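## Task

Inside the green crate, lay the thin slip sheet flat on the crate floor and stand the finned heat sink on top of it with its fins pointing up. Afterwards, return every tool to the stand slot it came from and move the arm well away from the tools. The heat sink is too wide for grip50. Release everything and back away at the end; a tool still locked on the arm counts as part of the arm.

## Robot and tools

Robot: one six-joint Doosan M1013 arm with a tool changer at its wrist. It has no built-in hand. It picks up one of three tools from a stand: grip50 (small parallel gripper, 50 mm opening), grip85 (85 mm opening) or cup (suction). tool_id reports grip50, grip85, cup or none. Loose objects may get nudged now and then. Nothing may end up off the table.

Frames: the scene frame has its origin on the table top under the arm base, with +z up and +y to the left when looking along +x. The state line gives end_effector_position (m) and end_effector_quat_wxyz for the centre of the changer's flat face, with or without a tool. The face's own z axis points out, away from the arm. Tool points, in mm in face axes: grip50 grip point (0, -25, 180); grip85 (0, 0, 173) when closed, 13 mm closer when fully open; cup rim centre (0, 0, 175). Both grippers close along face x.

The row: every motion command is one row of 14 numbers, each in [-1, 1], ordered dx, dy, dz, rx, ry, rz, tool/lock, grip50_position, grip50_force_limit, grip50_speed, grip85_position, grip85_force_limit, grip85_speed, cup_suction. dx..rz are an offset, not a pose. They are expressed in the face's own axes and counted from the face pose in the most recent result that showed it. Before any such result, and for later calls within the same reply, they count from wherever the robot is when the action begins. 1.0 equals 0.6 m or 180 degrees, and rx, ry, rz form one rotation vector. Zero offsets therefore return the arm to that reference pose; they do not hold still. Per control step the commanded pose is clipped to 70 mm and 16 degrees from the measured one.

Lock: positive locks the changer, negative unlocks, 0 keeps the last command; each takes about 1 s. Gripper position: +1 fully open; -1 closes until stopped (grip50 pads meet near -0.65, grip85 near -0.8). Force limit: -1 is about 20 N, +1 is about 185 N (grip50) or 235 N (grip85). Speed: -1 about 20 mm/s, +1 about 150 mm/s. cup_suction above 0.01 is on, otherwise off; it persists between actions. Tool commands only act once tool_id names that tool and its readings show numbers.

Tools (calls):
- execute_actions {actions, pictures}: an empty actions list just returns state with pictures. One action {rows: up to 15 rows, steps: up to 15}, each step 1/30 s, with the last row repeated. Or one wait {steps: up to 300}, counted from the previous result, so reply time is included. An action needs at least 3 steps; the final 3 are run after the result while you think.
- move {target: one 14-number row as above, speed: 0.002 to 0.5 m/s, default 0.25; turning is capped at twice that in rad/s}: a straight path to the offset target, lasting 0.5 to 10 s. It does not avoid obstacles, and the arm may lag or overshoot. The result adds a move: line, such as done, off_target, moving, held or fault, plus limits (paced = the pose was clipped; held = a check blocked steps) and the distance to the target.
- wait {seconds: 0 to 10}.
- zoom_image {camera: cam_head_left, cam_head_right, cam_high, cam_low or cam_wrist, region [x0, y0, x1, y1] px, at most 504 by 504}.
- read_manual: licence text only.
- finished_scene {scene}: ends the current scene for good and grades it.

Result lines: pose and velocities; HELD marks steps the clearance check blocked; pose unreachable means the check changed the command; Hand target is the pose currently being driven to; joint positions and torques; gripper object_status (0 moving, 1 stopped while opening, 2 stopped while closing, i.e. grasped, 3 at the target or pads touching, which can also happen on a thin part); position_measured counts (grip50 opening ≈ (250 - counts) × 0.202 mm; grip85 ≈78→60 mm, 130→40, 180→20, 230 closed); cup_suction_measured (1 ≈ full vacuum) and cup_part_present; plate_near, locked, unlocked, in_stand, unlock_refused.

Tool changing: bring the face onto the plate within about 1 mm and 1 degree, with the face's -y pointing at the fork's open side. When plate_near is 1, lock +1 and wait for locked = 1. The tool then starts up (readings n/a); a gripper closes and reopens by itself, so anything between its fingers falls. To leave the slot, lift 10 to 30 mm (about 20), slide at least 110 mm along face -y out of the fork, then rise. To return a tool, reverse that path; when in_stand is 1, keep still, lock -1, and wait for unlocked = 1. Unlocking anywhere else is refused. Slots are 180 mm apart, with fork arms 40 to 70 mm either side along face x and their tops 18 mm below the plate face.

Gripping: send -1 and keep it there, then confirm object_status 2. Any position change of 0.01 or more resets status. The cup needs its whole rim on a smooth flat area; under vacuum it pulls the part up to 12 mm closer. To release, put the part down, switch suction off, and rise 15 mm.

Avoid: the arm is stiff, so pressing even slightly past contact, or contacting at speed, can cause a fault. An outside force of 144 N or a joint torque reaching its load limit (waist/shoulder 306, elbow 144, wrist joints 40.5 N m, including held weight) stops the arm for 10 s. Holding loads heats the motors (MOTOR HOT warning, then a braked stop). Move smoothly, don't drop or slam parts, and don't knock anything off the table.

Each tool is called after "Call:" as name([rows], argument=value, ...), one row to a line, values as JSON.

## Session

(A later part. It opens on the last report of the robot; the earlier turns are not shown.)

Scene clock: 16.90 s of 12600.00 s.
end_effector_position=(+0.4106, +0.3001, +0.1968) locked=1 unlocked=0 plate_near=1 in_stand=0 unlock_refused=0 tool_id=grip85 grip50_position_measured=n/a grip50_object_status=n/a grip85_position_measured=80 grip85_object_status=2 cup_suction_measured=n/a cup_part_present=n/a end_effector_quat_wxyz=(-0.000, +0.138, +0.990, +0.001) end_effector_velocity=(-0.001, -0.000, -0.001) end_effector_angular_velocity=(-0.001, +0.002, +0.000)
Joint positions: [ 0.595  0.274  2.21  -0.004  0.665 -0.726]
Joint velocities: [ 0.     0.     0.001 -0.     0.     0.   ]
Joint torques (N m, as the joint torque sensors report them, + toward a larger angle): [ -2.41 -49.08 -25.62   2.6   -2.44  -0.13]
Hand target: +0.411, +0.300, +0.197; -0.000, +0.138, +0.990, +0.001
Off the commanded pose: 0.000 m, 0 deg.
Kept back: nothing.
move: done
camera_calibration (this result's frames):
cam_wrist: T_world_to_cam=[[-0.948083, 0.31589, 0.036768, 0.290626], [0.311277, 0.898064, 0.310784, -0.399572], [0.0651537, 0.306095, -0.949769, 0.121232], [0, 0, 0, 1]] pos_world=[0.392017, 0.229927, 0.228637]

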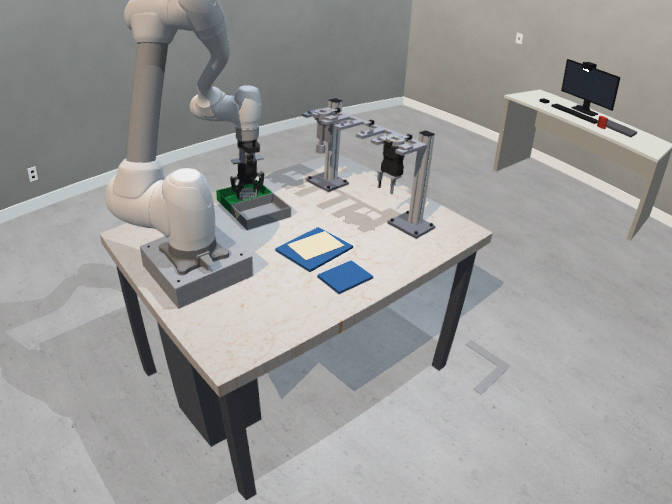

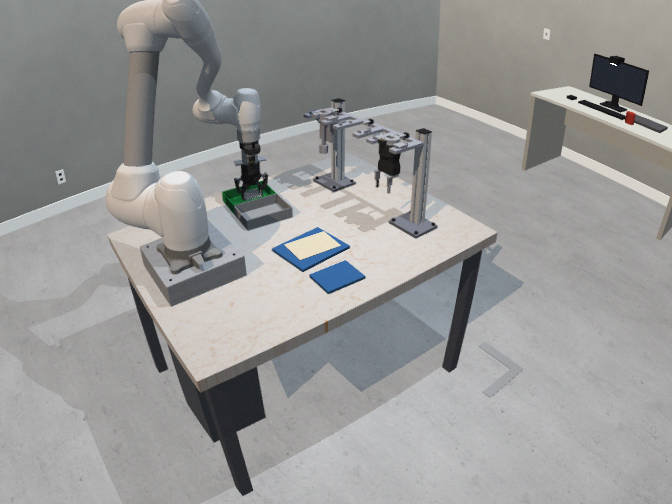

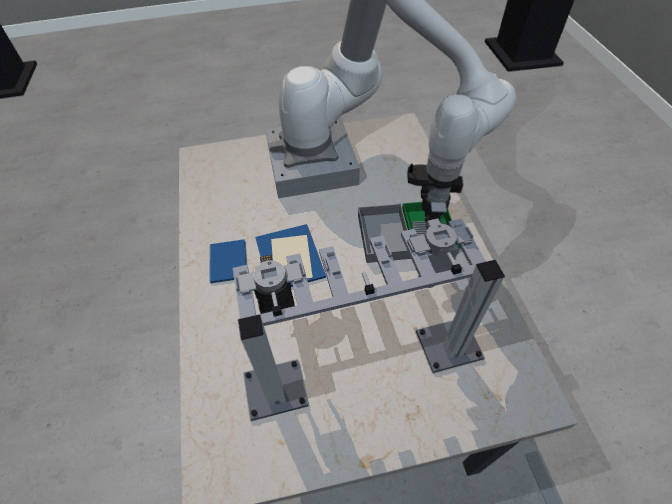

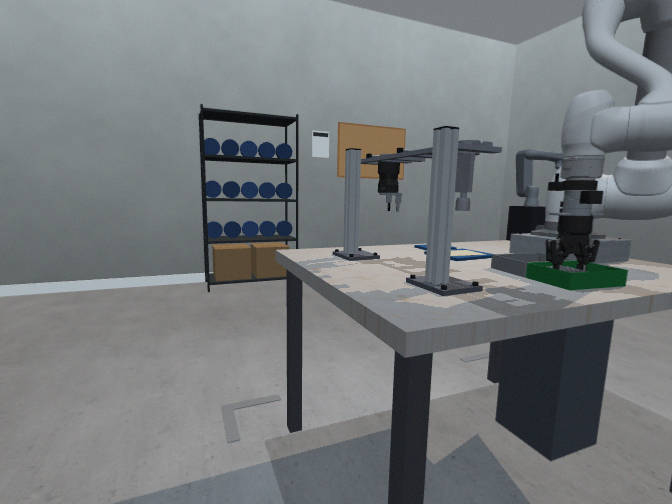

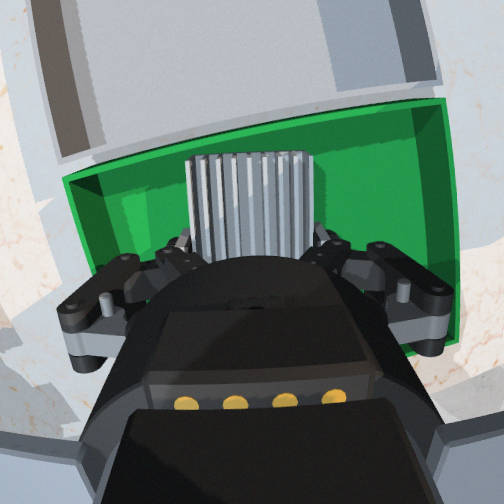

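Call:
move(target=[0,0,-0.1,0,0,0,0,0,0,0,-1,-0.5,-0.6,0], speed=0.12)

Call:
move(target=[-0.0165,-0.226,0,0,0,0.447,0,0,0,0,-1,-0.5,-0.6,0], speed=0.4)

Scene clock: 17.93 s of 12600.00 s.
end_effector_position=(+0.4107, +0.3000, +0.2568) locked=1 unlocked=0 plate_near=1 in_stand=0 unlock_refused=0 tool_id=grip85 grip50_position_measured=n/a grip50_object_status=n/a grip85_position_measured=80 grip85_object_status=2 cup_suction_measured=n/a cup_part_present=n/a end_effector_quat_wxyz=(-0.000, +0.138, +0.990, +0.001) end_effector_velocity=(-0.000, -0.000, +0.000) end_effector_angular_velocity=(-0.001, -0.001, +0.001)
Joint positions: [ 0.596  0.186  2.169 -0.004  0.793 -0.727]
Joint velocities: [ 0.    -0.001  0.    -0.001  0.    -0.   ]
Joint torques (N m, as the joint torque sensors report them, + toward a larger angle): [ -2.81 -61.55 -40.62   2.77  -0.43   0.08]
Hand target: +0.411, +0.300, +0.257; -0.000, +0.138, +0.990, +0.001
Off the commanded pose: 0.000 m, 0 deg.
Kept back: nothing.
move: done
camera_calibration (this result's frames):
cam_wrist: T_world_to_cam=[[-0.948055, 0.315969, 0.036817, 0.288497], [0.311371, 0.898055, 0.310716, -0.418203], [0.0651129, 0.30604, -0.949789, 0.1783], [0, 0, 0, 1]] pos_world=[0.392118, 0.229847, 0.288669]

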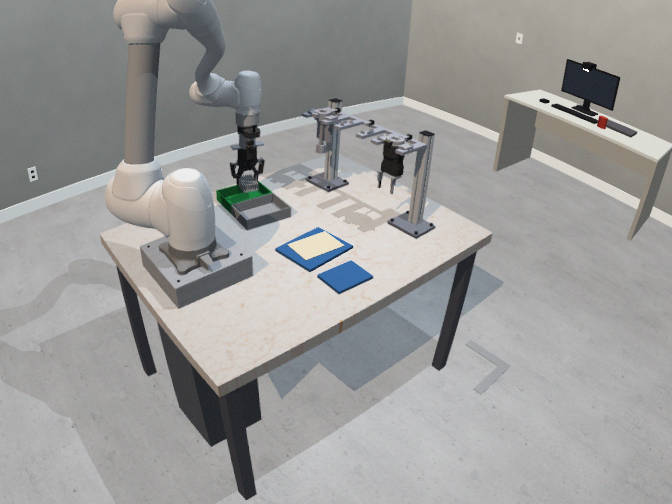

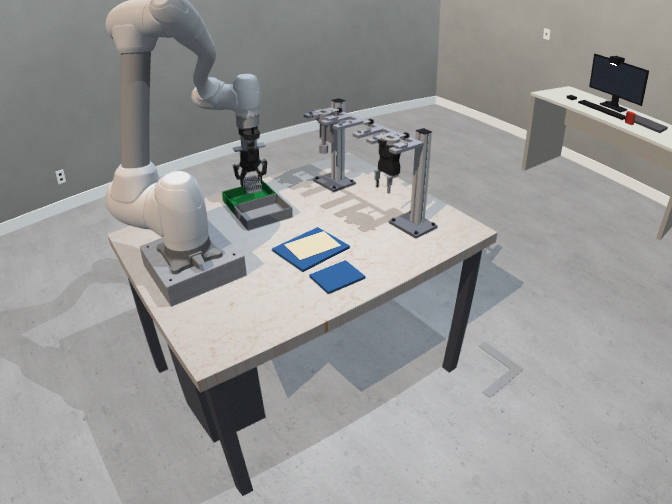

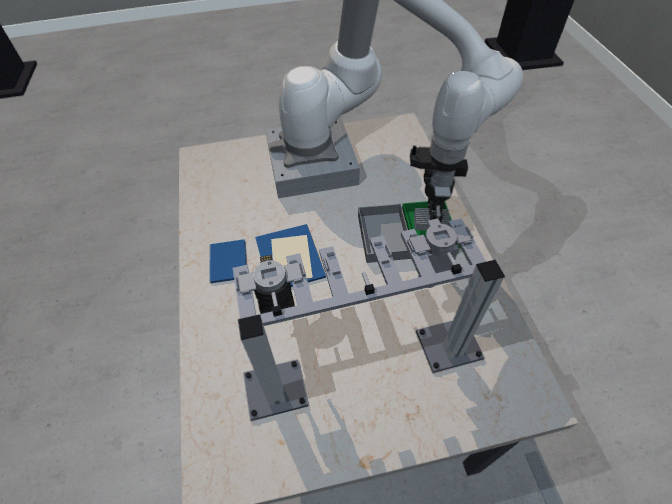

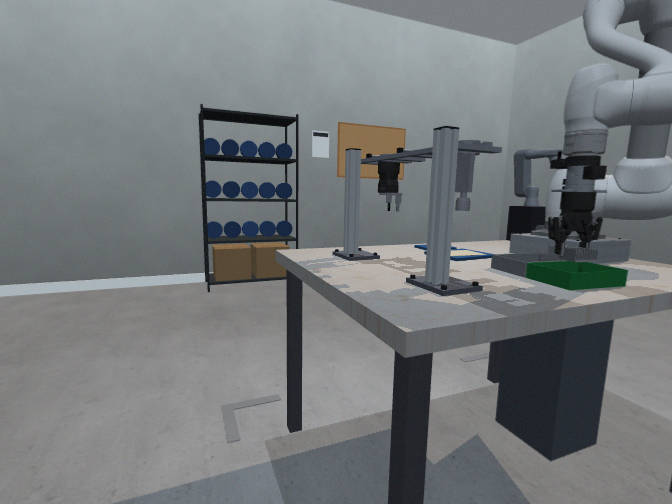

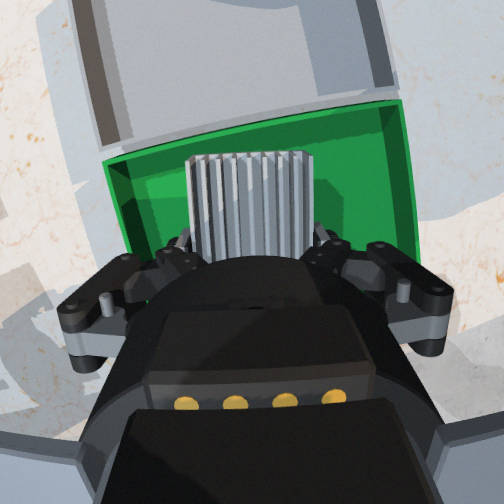

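Scene clock: 20.10 s of 12600.00 s.
end_effector_position=(+0.3833, +0.1667, +0.2569) locked=1 unlocked=0 plate_near=1 in_stand=0 unlock_refused=0 tool_id=grip85 grip50_position_measured=n/a grip50_object_status=n/a grip85_position_measured=80 grip85_object_status=2 cup_suction_measured=n/a cup_part_present=n/a end_effector_quat_wxyz=(-0.001, +0.745, +0.667, +0.000) end_effector_velocity=(+0.000, -0.000, +0.000) end_effector_angular_velocity=(-0.000, -0.001, +0.000)
Joint positions: [ 0.362  0.052  2.326 -0.007  0.77   0.446]
Joint velocities: [-0.    -0.    -0.    -0.001 -0.001  0.001]
Joint torques (N m, as the joint torque sensors report them, + toward a larger angle): [ -1.03 -45.31 -39.8    2.68  -0.32  -0.05]
Hand target: +0.383, +0.167, +0.257; -0.001, +0.745, +0.667, +0.000
Off the commanded pose: 0.000 m, 0 deg.
Kept back: nothing.
move: done
camera_calibration (this result's frames):
cam_wrist: T_world_to_cam=[[0.154471, 0.987313, 0.0367593, -0.229794], [0.937839, -0.158231, 0.308902, -0.35351], [0.3108, -0.0132421, -0.950383, 0.180111], [0, 0, 0, 1]] pos_world=[0.311053, 0.173327, 0.288821]

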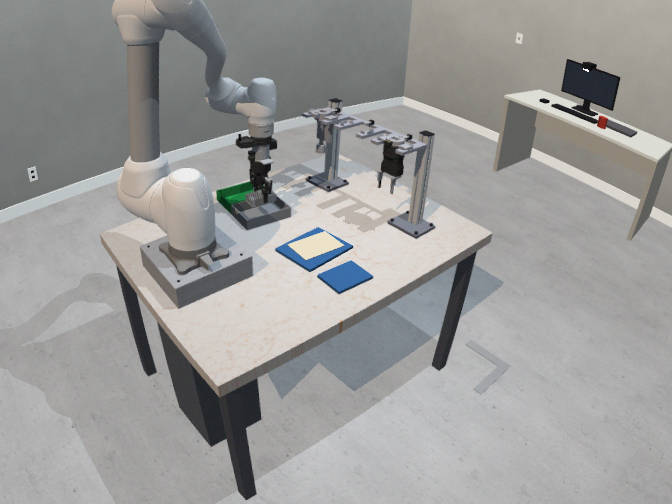

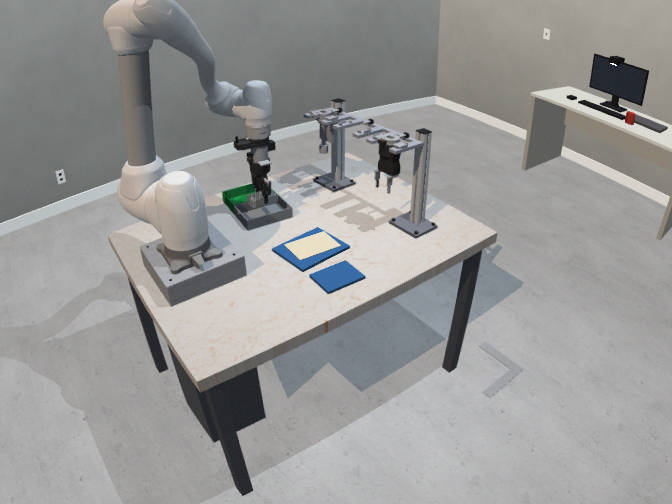

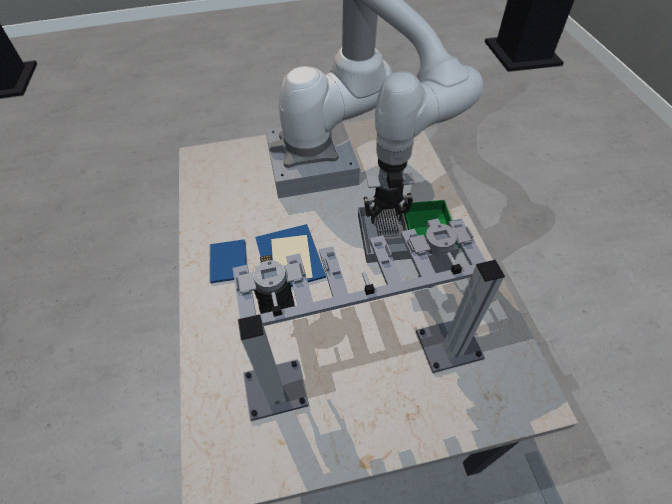

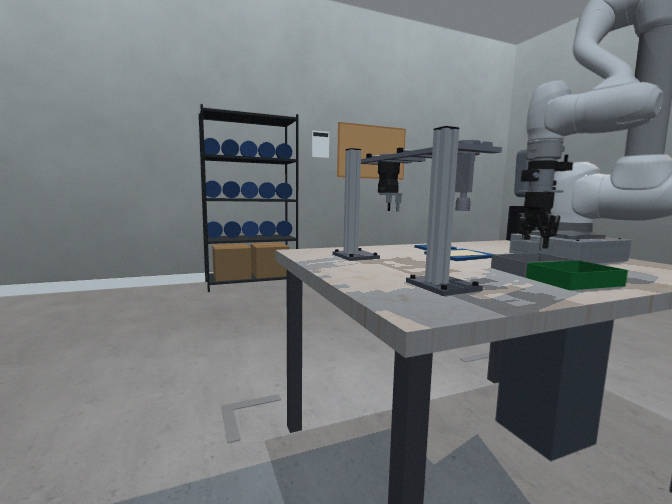

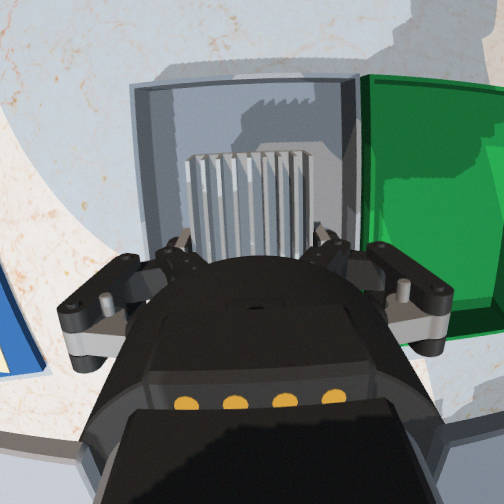

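Call:
move(target=[0,0,0.0945,0,0,0,0,0,0,0,-1,-0.5,-0.6,0], speed=0.1)

Call:
execute_actions([
  {"rows":[[0,0,0.0005,0,0,0,0,0,0,0,-1,-0.5,-0.6,0],[0,0,0.001,0,0,0,0,0,0,0,-1,-0.5,-0.6,0],[0,0,0.0015,0,0,0,0,0,0,0,-1,-0.5,-0.6,0],[0,0,0.002,0,0,0,0,0,0,0,-1,-0.5,-0.6,0],[0,0,0.0025,0,0,0,0,0,0,0,-1,-0.5,-0.6,0],[0,0,0.003,0,0,0,0,0,0,0,-1,-0.5,-0.6,0],[0,0,0.0035,0,0,0,0,0,0,0,-1,-0.5,-0.6,0],[0,0,0.004,0,0,0,0,0,0,0,-1,-0.5,-0.6,0]],"steps":15},
])

Scene clock: 21.20 s of 12600.00 s.
end_effector_position=(+0.3832, +0.1667, +0.2001) locked=1 unlocked=0 plate_near=1 in_stand=0 unlock_refused=0 tool_id=grip85 grip50_position_measured=n/a grip50_object_status=n/a grip85_position_measured=80 grip85_object_status=2 cup_suction_measured=n/a cup_part_present=n/a end_effector_quat_wxyz=(-0.001, +0.745, +0.667, +0.000) end_effector_velocity=(-0.000, -0.000, -0.000) end_effector_angular_velocity=(+0.000, +0.001, -0.001)
Joint positions: [ 0.362  0.15   2.369 -0.008  0.628  0.447]
Joint velocities: [-0.     0.001  0.001  0.001 -0.001  0.   ]
Joint torques (N m, as the joint torque sensors report them, + toward a larger angle): [ -0.54 -50.21 -33.97   2.27  -0.76  -0.1 ]
Hand target: +0.383, +0.167, +0.200; -0.001, +0.745, +0.667, +0.000
Off the commanded pose: 0.000 m, 0 deg.
Kept back: nothing.
move: done
camera_calibration (this result's frames):
cam_wrist: T_world_to_cam=[[0.154459, 0.987313, 0.036826, -0.227758], [0.937823, -0.15824, 0.308947, -0.335898], [0.310855, -0.0131833, -0.950366, 0.126168], [0, 0, 0, 1]] pos_world=[0.310972, 0.173379, 0.232068]

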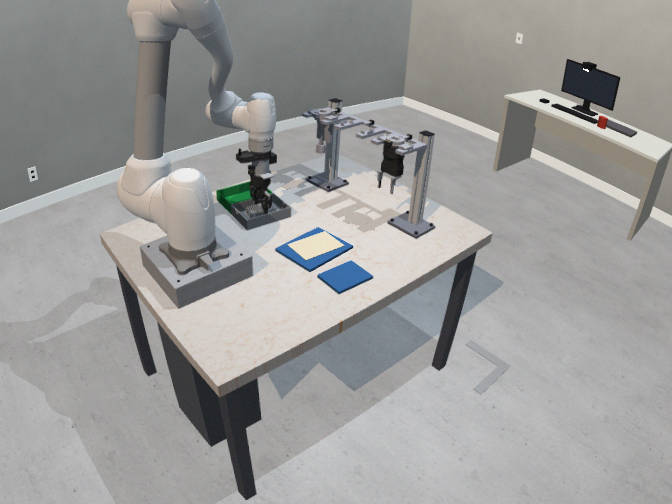

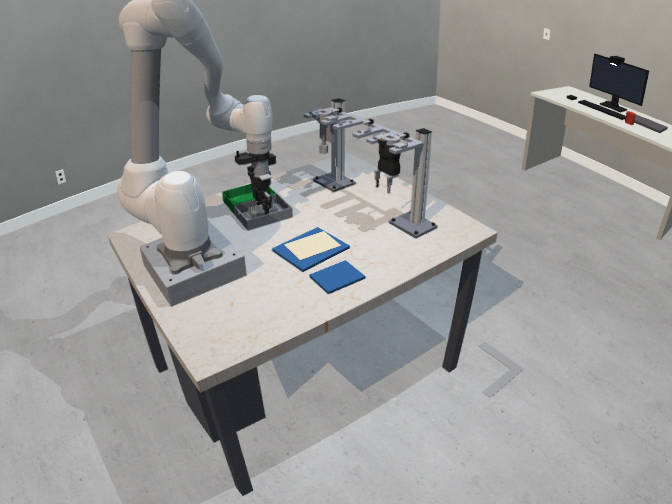

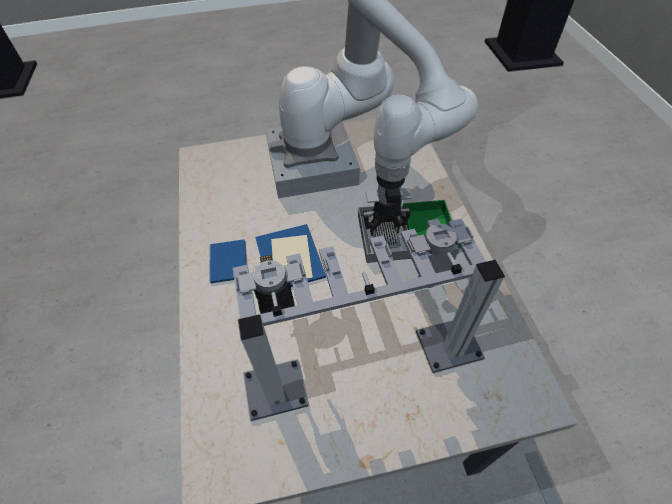

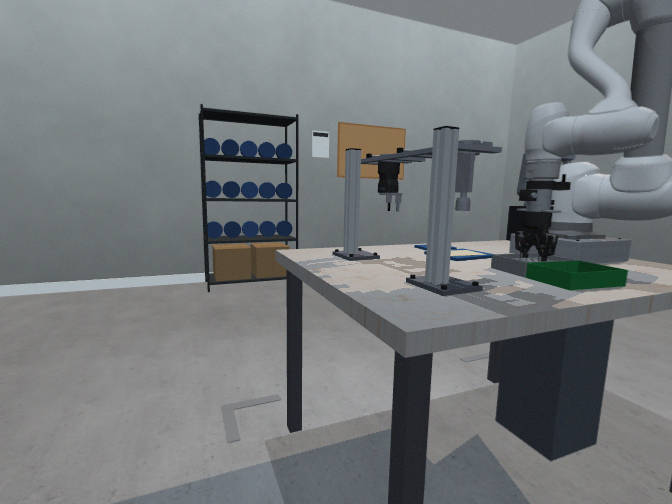

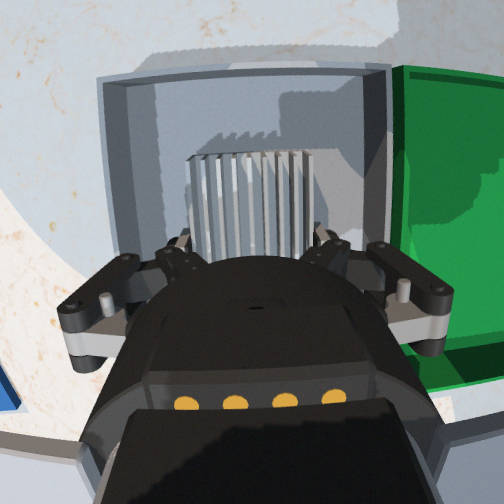

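Scene clock: 21.60 s of 12600.00 s.
end_effector_position=(+0.3832, +0.1667, +0.1977) locked=1 unlocked=0 plate_near=1 in_stand=0 unlock_refused=0 tool_id=grip85 grip50_position_measured=n/a grip50_object_status=n/a grip85_position_measured=80 grip85_object_status=2 cup_suction_measured=n/a cup_part_present=n/a end_effector_quat_wxyz=(-0.001, +0.745, +0.667, +0.000) end_effector_velocity=(+0.001, +0.000, +0.000) end_effector_angular_velocity=(+0.000, -0.001, +0.000)
Joint positions: [ 0.362  0.155  2.371 -0.008  0.622  0.447]
Joint velocities: [ 0.     0.    -0.002 -0.001  0.    -0.   ]
Joint torques (N m, as the joint torque sensors report them, + toward a larger angle): [ -2.91 -50.8  -33.31   2.21  -0.68  -0.16]
Steps of this call (steps 1 to 12: the first 12 steps of this action). Readings (end_effector_position | what the end effector reports):
1: (+0.3832, +0.1667, +0.2001) | locked=1 unlocked=0 plate_near=1 in_stand=0 unlock_refused=0 tool_id=grip85 grip50_position_measured=n/a grip50_object_status=n/a grip85_position_measured=80 grip85_object_status=2 cup_suction_measured=n/a cup_part_present=n/a
2: (+0.3832, +0.1667, +0.1999) | locked=1 unlocked=0 plate_near=1 in_stand=0 unlock_refused=0 tool_id=grip85 grip50_position_measured=n/a grip50_object_status=n/a grip85_position_measured=80 grip85_object_status=2 cup_suction_measured=n/a cup_part_present=n/a
4: (+0.3832, +0.1667, +0.1993) | locked=1 unlocked=0 plate_near=1 in_stand=0 unlock_refused=0 tool_id=grip85 grip50_position_measured=n/a grip50_object_status=n/a grip85_position_measured=80 grip85_object_status=2 cup_suction_measured=n/a cup_part_present=n/a
8: (+0.3832, +0.1667, +0.1981) | locked=1 unlocked=0 plate_near=1 in_stand=0 unlock_refused=0 tool_id=grip85 grip50_position_measured=n/a grip50_object_status=n/a grip85_position_measured=80 grip85_object_status=2 cup_suction_measured=n/a cup_part_present=n/a
12: the state above

Call:
execute_actions([
  {"rows":[[0,0,0.0006,0,0,0,0,0,0,0,-1,-0.5,-0.6,0],[0,0,0.0012,0,0,0,0,0,0,0,-1,-0.5,-0.6,0],[0,0,0.0012,0,0,0,0,0,0,0,-1,-0.5,-0.6,0],[0,0,0.0012,0,0,0,0,0,0,0,-1,-0.5,-0.6,0],[0,0,0.0012,0,0,0,0,0,0,0,-1,-0.5,-0.6,0],[0,0,0.0012,0,0,0,0,0,0,0,0.7,-0.5,0,0]],"steps":15},
])

Call:
move(target=[0,0,-0.08,0,0,0,0,0,0,0,0.7,-0.5,0,0], speed=0.15)

Scene clock: 22.17 s of 12600.00 s.
end_effector_position=(+0.3832, +0.1667, +0.1970) locked=1 unlocked=0 plate_near=1 in_stand=0 unlock_refused=0 tool_id=grip85 grip50_position_measured=n/a grip50_object_status=n/a grip85_position_measured=47 grip85_object_status=0 cup_suction_measured=n/a cup_part_present=n/a end_effector_quat_wxyz=(-0.001, +0.745, +0.667, +0.000) end_effector_velocity=(-0.000, +0.000, +0.000) end_effector_angular_velocity=(+0.000, +0.001, -0.000)
Joint positions: [ 0.362  0.156  2.371 -0.008  0.62   0.447]
Joint velocities: [ 0.    -0.    -0.     0.001  0.001  0.   ]
Joint torques (N m, as the joint torque sensors report them, + toward a larger angle): [ -2.6  -49.87 -33.49   2.15  -0.67  -0.03]
Off your previous action's commanded pose: 0.000 m, 0 deg at its last step (step 3 of this call).
Steps of this call (steps 1 to 3: the last 3 steps of your previous action; steps 4 to 5: nothing new was sent; steps 6 to 17: the first 12 steps of this action). Readings (end_effector_position | what the end effector reports):
6: (+0.3832, +0.1667, +0.1977) | locked=1 unlocked=0 plate_near=1 in_stand=0 unlock_refused=0 tool_id=grip85 grip50_position_measured=n/a grip50_object_status=n/a grip85_position_measured=80 grip85_object_status=2 cup_suction_measured=n/a cup_part_present=n/a
7: (+0.3832, +0.1667, +0.1974) | locked=1 unlocked=0 plate_near=1 in_stand=0 unlock_refused=0 tool_id=grip85 grip50_position_measured=n/a grip50_object_status=n/a grip85_position_measured=80 grip85_object_status=2 cup_suction_measured=n/a cup_part_present=n/a
9: (+0.3832, +0.1667, +0.1970) | locked=1 unlocked=0 plate_near=1 in_stand=0 unlock_refused=0 tool_id=grip85 grip50_position_measured=n/a grip50_object_status=n/a grip85_position_measured=80 grip85_object_status=2 cup_suction_measured=n/a cup_part_present=n/a
13: (+0.3832, +0.1667, +0.1970) | locked=1 unlocked=0 plate_near=1 in_stand=0 unlock_refused=0 tool_id=grip85 grip50_position_measured=n/a grip50_object_status=n/a grip85_position_measured=73 grip85_object_status=0 cup_suction_measured=n/a cup_part_present=n/a
17: the state above

Scene clock: 23.23 s of 12600.00 s.
end_effector_position=(+0.3833, +0.1667, +0.2450) locked=1 unlocked=0 plate_near=1 in_stand=0 unlock_refused=0 tool_id=grip85 grip50_position_measured=n/a grip50_object_status=n/a grip85_position_measured=41 grip85_object_status=3 cup_suction_measured=n/a cup_part_present=n/a end_effector_quat_wxyz=(-0.001, +0.745, +0.667, +0.000) end_effector_velocity=(-0.001, -0.000, -0.000) end_effector_angular_velocity=(-0.001, +0.000, +0.001)
Joint positions: [ 0.362  0.071  2.336 -0.007  0.741  0.447]
Joint velocities: [ 0.    -0.001  0.001 -0.001  0.    -0.   ]
Joint torques (N m, as the joint torque sensors report them, + toward a larger angle): [ -1.9  -45.59 -37.96   2.92  -0.64  -0.19]
Hand target: +0.383, +0.167, +0.245; -0.001, +0.745, +0.667, +0.000
Off your previous action's commanded pose: 0.000 m, 0 deg at its last step (step 3 of this call).
Off the commanded pose: 0.000 m, 0 deg.
Kept back: nothing.
move: done
camera_calibration (this result's frames):
cam_wrist: T_world_to_cam=[[0.154508, 0.987307, 0.0367722, -0.229373], [0.937834, -0.158271, 0.308899, -0.349833], [0.310798, -0.0132411, -0.950384, 0.168875], [0, 0, 0, 1]] pos_world=[0.311039, 0.173329, 0.276993]

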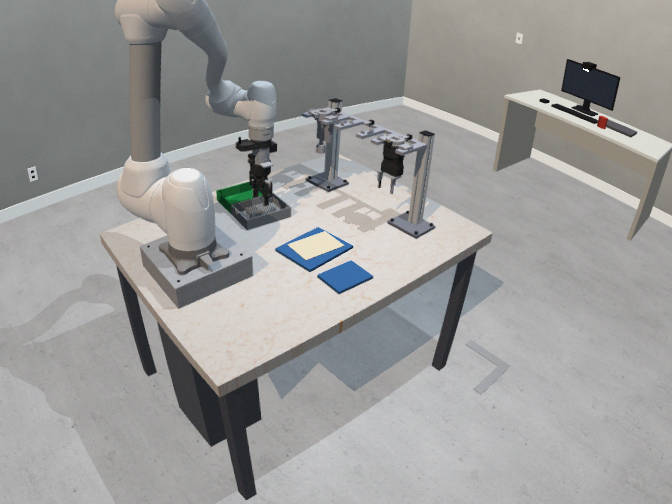

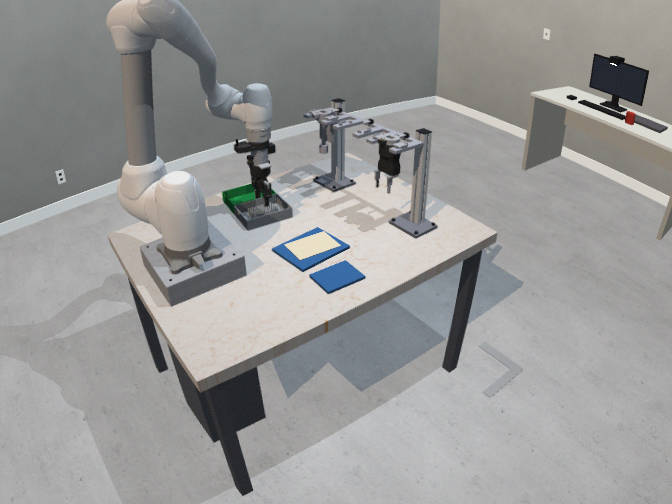

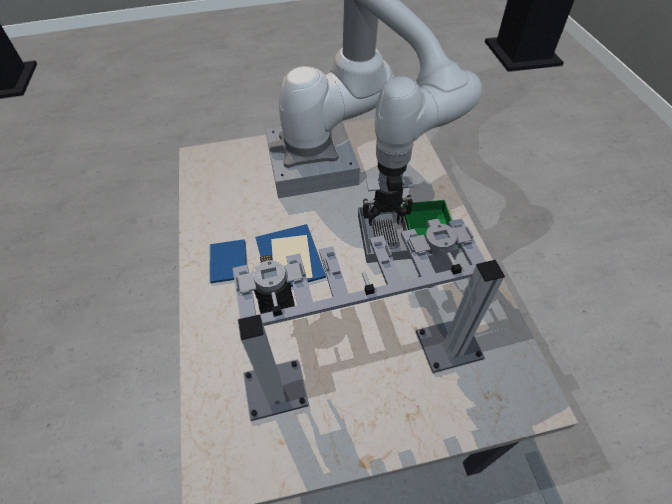

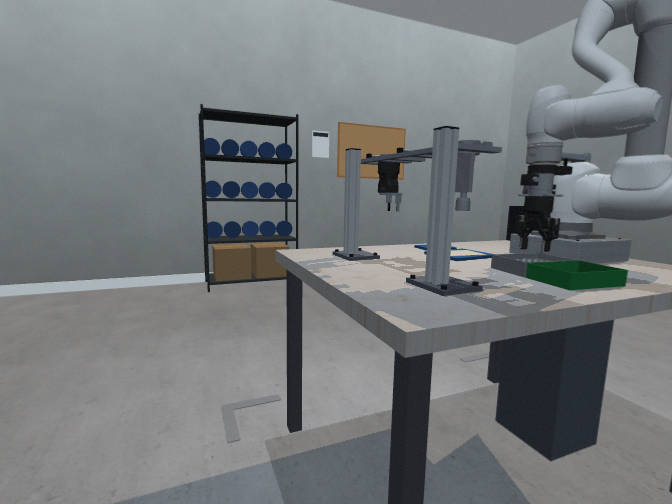

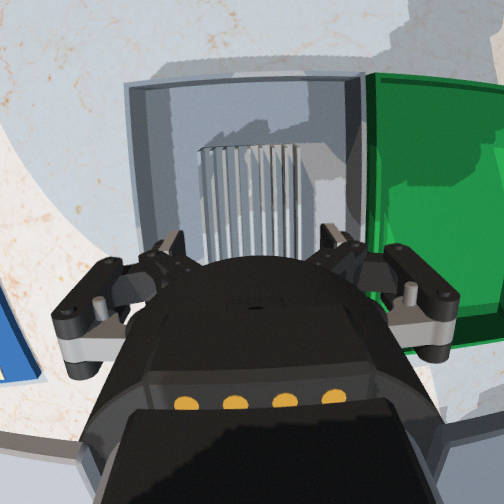

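Call:
move(target=[-0.254,0.3333,-0.2283,0,0,-0.04396,0,0,0,0,1,-0.5,0,0], speed=0.3)

Scene clock: 24.83 s of 12600.00 s.
end_effector_position=(+0.5655, -0.0073, +0.3815) locked=1 unlocked=0 plate_near=1 in_stand=0 unlock_refused=0 tool_id=grip85 grip50_position_measured=n/a grip50_object_status=n/a grip85_position_measured=3 grip85_object_status=3 cup_suction_measured=n/a cup_part_present=n/a end_effector_quat_wxyz=(-0.000, +0.697, +0.717, -0.000) end_effector_velocity=(+0.001, -0.000, +0.001) end_effector_angular_velocity=(+0.000, -0.002, -0.000)
Joint positions: [-0.037  0.128  1.955 -0.009  1.062 -0.091]
Joint velocities: [-0.     0.    -0.003  0.     0.001 -0.   ]
Joint torques (N m, as the joint torque sensors report them, + toward a larger angle): [ -1.68 -63.48 -48.28   3.82  -0.66  -0.11]
Hand target: +0.566, -0.007, +0.382; -0.000, +0.697, +0.717, -0.000
Off the commanded pose: 0.001 m, 0 deg.
Kept back: nothing.
move: done
camera_calibration (this result's frames):
cam_wrist: T_world_to_cam=[[0.0171659, 0.999209, 0.0358638, -0.0126961], [0.950654, -0.0274238, 0.309038, -0.596742], [0.309777, 0.0287892, -0.950373, 0.240533], [0, 0, 0, 1]] pos_world=[0.493001, -0.0106036, 0.413467]

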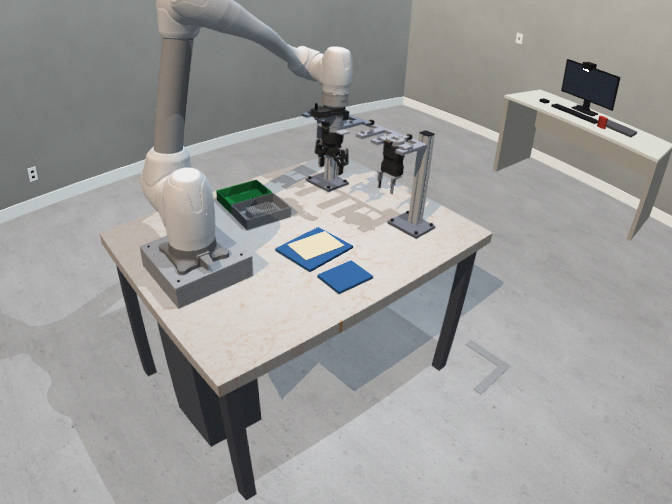

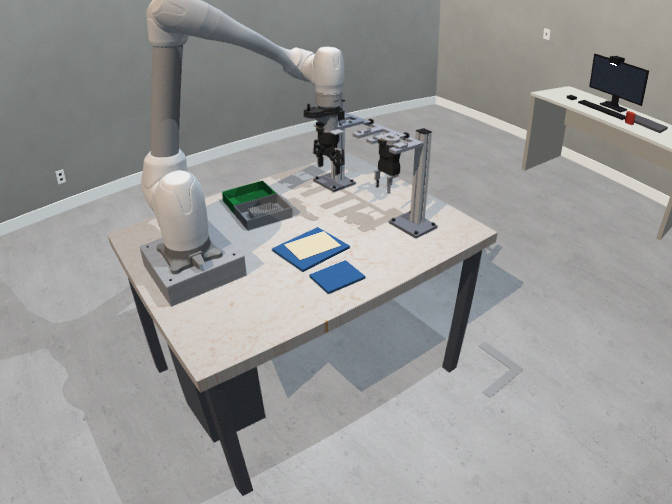

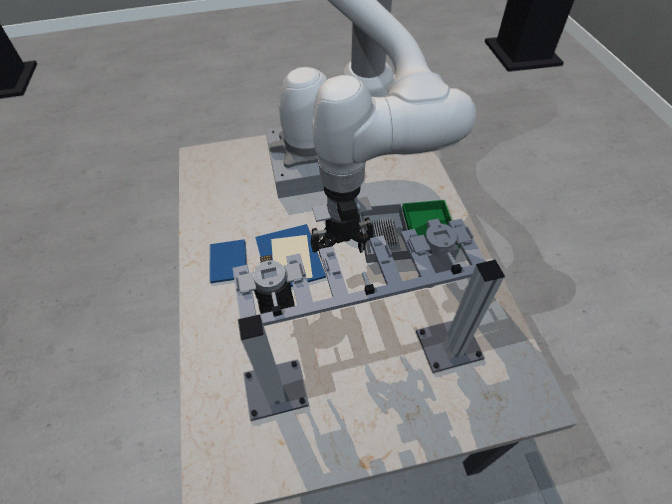

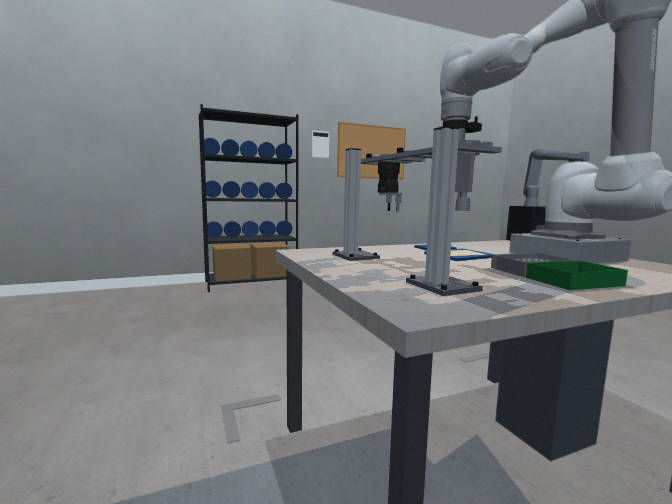

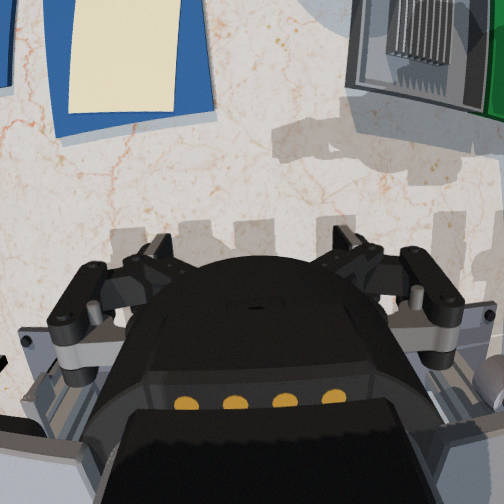

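Call:
move(target=[0.001,0.2,0,0,0,0,0,0,0,0,1,-0.5,0,0], speed=0.15)

Scene clock: 27.33 s of 12600.00 s.
end_effector_position=(+0.6853, -0.0033, +0.3812) locked=1 unlocked=0 plate_near=1 in_stand=0 unlock_refused=0 tool_id=grip85 grip50_position_measured=n/a grip50_object_status=n/a grip85_position_measured=3 grip85_object_status=3 cup_suction_measured=n/a cup_part_present=n/a end_effector_quat_wxyz=(-0.000, +0.697, +0.717, -0.000) end_effector_velocity=(-0.000, +0.000, -0.001) end_effector_angular_velocity=(+0.000, +0.001, -0.000)
Joint positions: [-0.02   0.307  1.73  -0.008  1.109 -0.074]
Joint velocities: [ 0.     0.001  0.001  0.    -0.001  0.   ]
Joint torques (N m, as the joint torque sensors report them, + toward a larger angle): [ -2.07 -84.44 -48.85   3.61  -0.32   0.  ]
Hand target: +0.685, -0.003, +0.381; -0.000, +0.697, +0.717, -0.000
Off the commanded pose: 0.000 m, 0 deg.
Kept back: nothing.
move: done
camera_calibration (this result's frames):
cam_wrist: T_world_to_cam=[[0.0171939, 0.999206, 0.0359375, -0.018765], [0.950652, -0.0274733, 0.309041, -0.710487], [0.309783, 0.0288504, -0.95037, 0.202965], [0, 0, 0, 1]] pos_world=[0.612873, -0.00662499, 0.413136]

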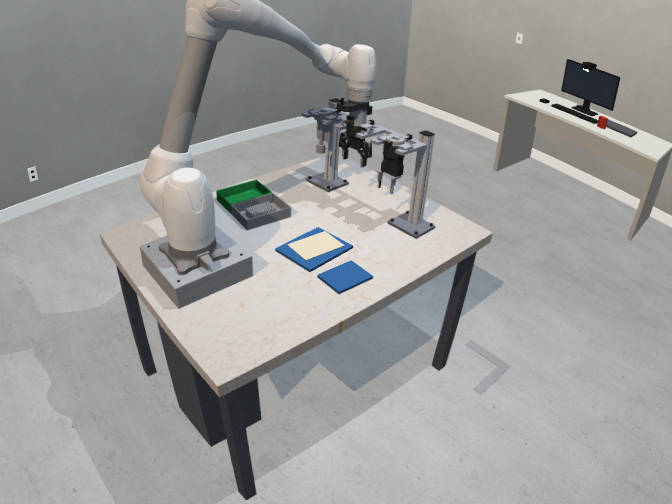

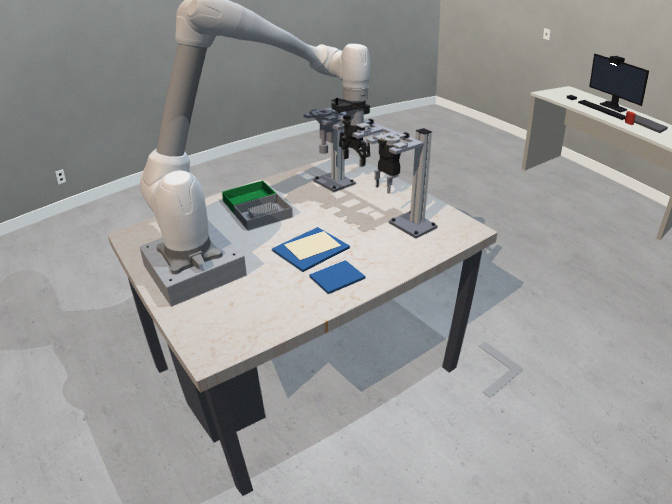

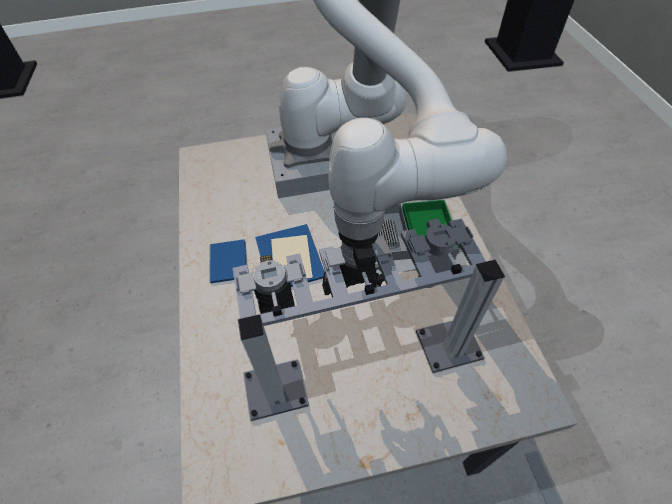

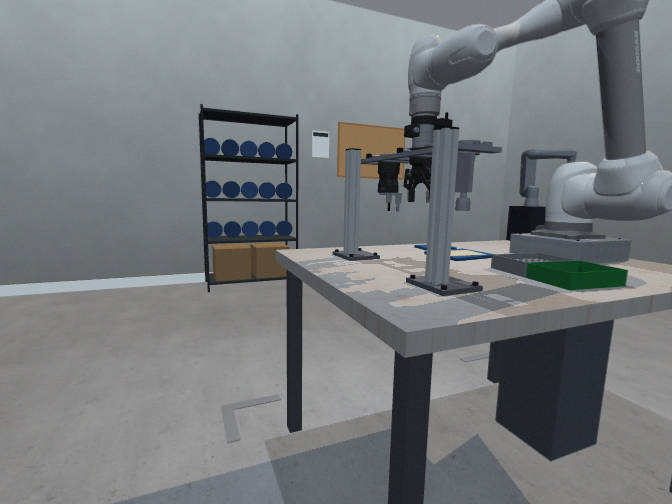

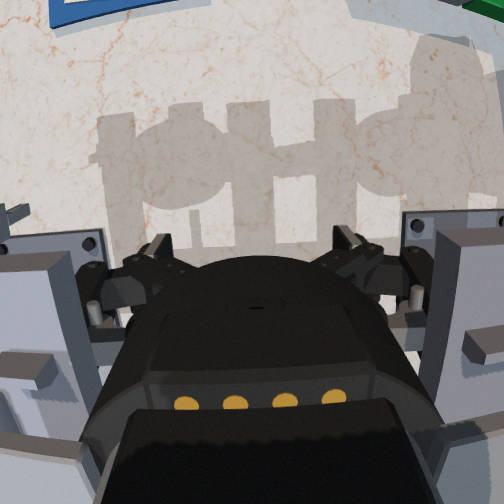

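Call:
move(target=[0,0.0003,0.0322,0,0,0,0,0,0,0,1,-0.5,0,0], speed=0.03)

Scene clock: 28.43 s of 12600.00 s.
end_effector_position=(+0.6855, -0.0033, +0.3619) locked=1 unlocked=0 plate_near=1 in_stand=1 unlock_refused=0 tool_id=grip85 grip50_position_measured=n/a grip50_object_status=n/a grip85_position_measured=3 grip85_object_status=3 cup_suction_measured=n/a cup_part_present=n/a end_effector_quat_wxyz=(-0.000, +0.697, +0.717, -0.000) end_effector_velocity=(+0.001, -0.000, +0.000) end_effector_angular_velocity=(-0.001, -0.002, -0.000)
Joint positions: [-0.02   0.321  1.749 -0.009  1.076 -0.074]
Joint velocities: [-0.     0.    -0.001 -0.001 -0.001  0.   ]
Joint torques (N m, as the joint torque sensors report them, + toward a larger angle): [ -1.65 -85.14 -48.37   3.69  -0.48  -0.04]
Hand target: +0.685, -0.003, +0.362; -0.000, +0.697, +0.717, -0.000
Off the commanded pose: 0.000 m, 0 deg.
Kept back: nothing.
move: done
camera_calibration (this result's frames):
cam_wrist: T_world_to_cam=[[0.0171455, 0.999207, 0.0359266, -0.018071], [0.950644, -0.0274248, 0.309069, -0.704666], [0.309809, 0.0288543, -0.950361, 0.184546], [0, 0, 0, 1]] pos_world=[0.613022, -0.00659359, 0.393824]

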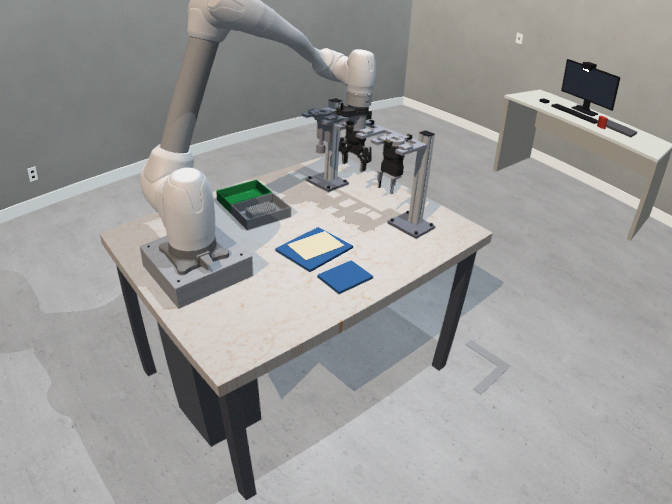

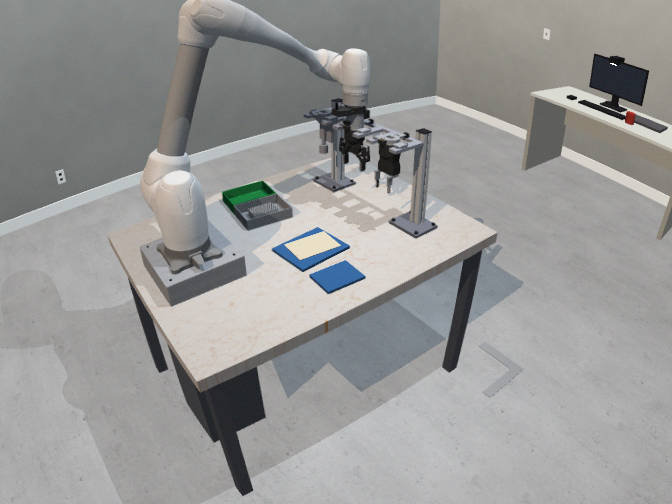

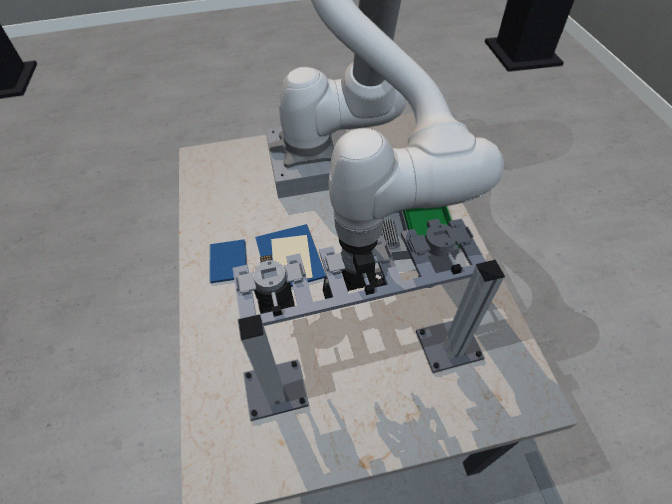

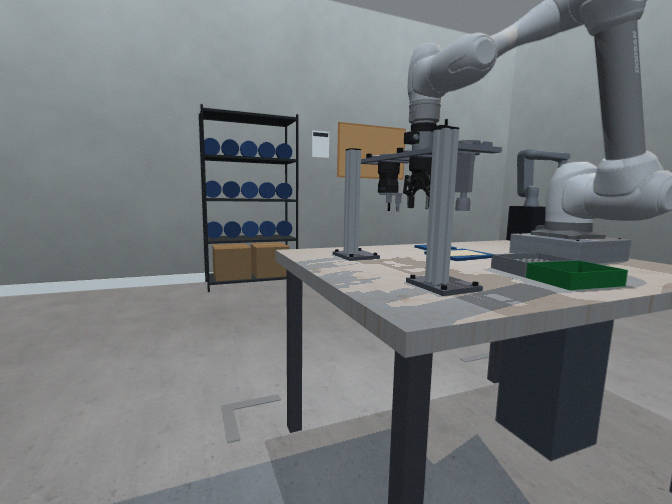

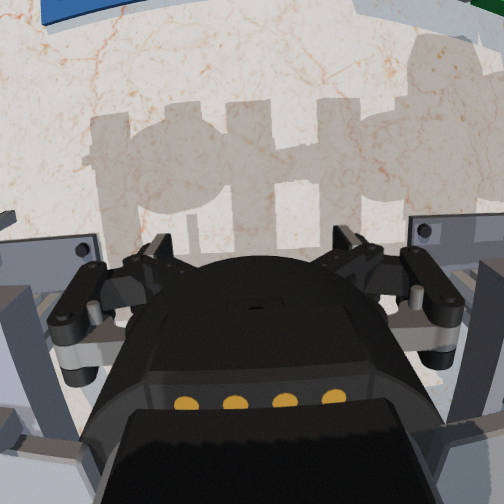

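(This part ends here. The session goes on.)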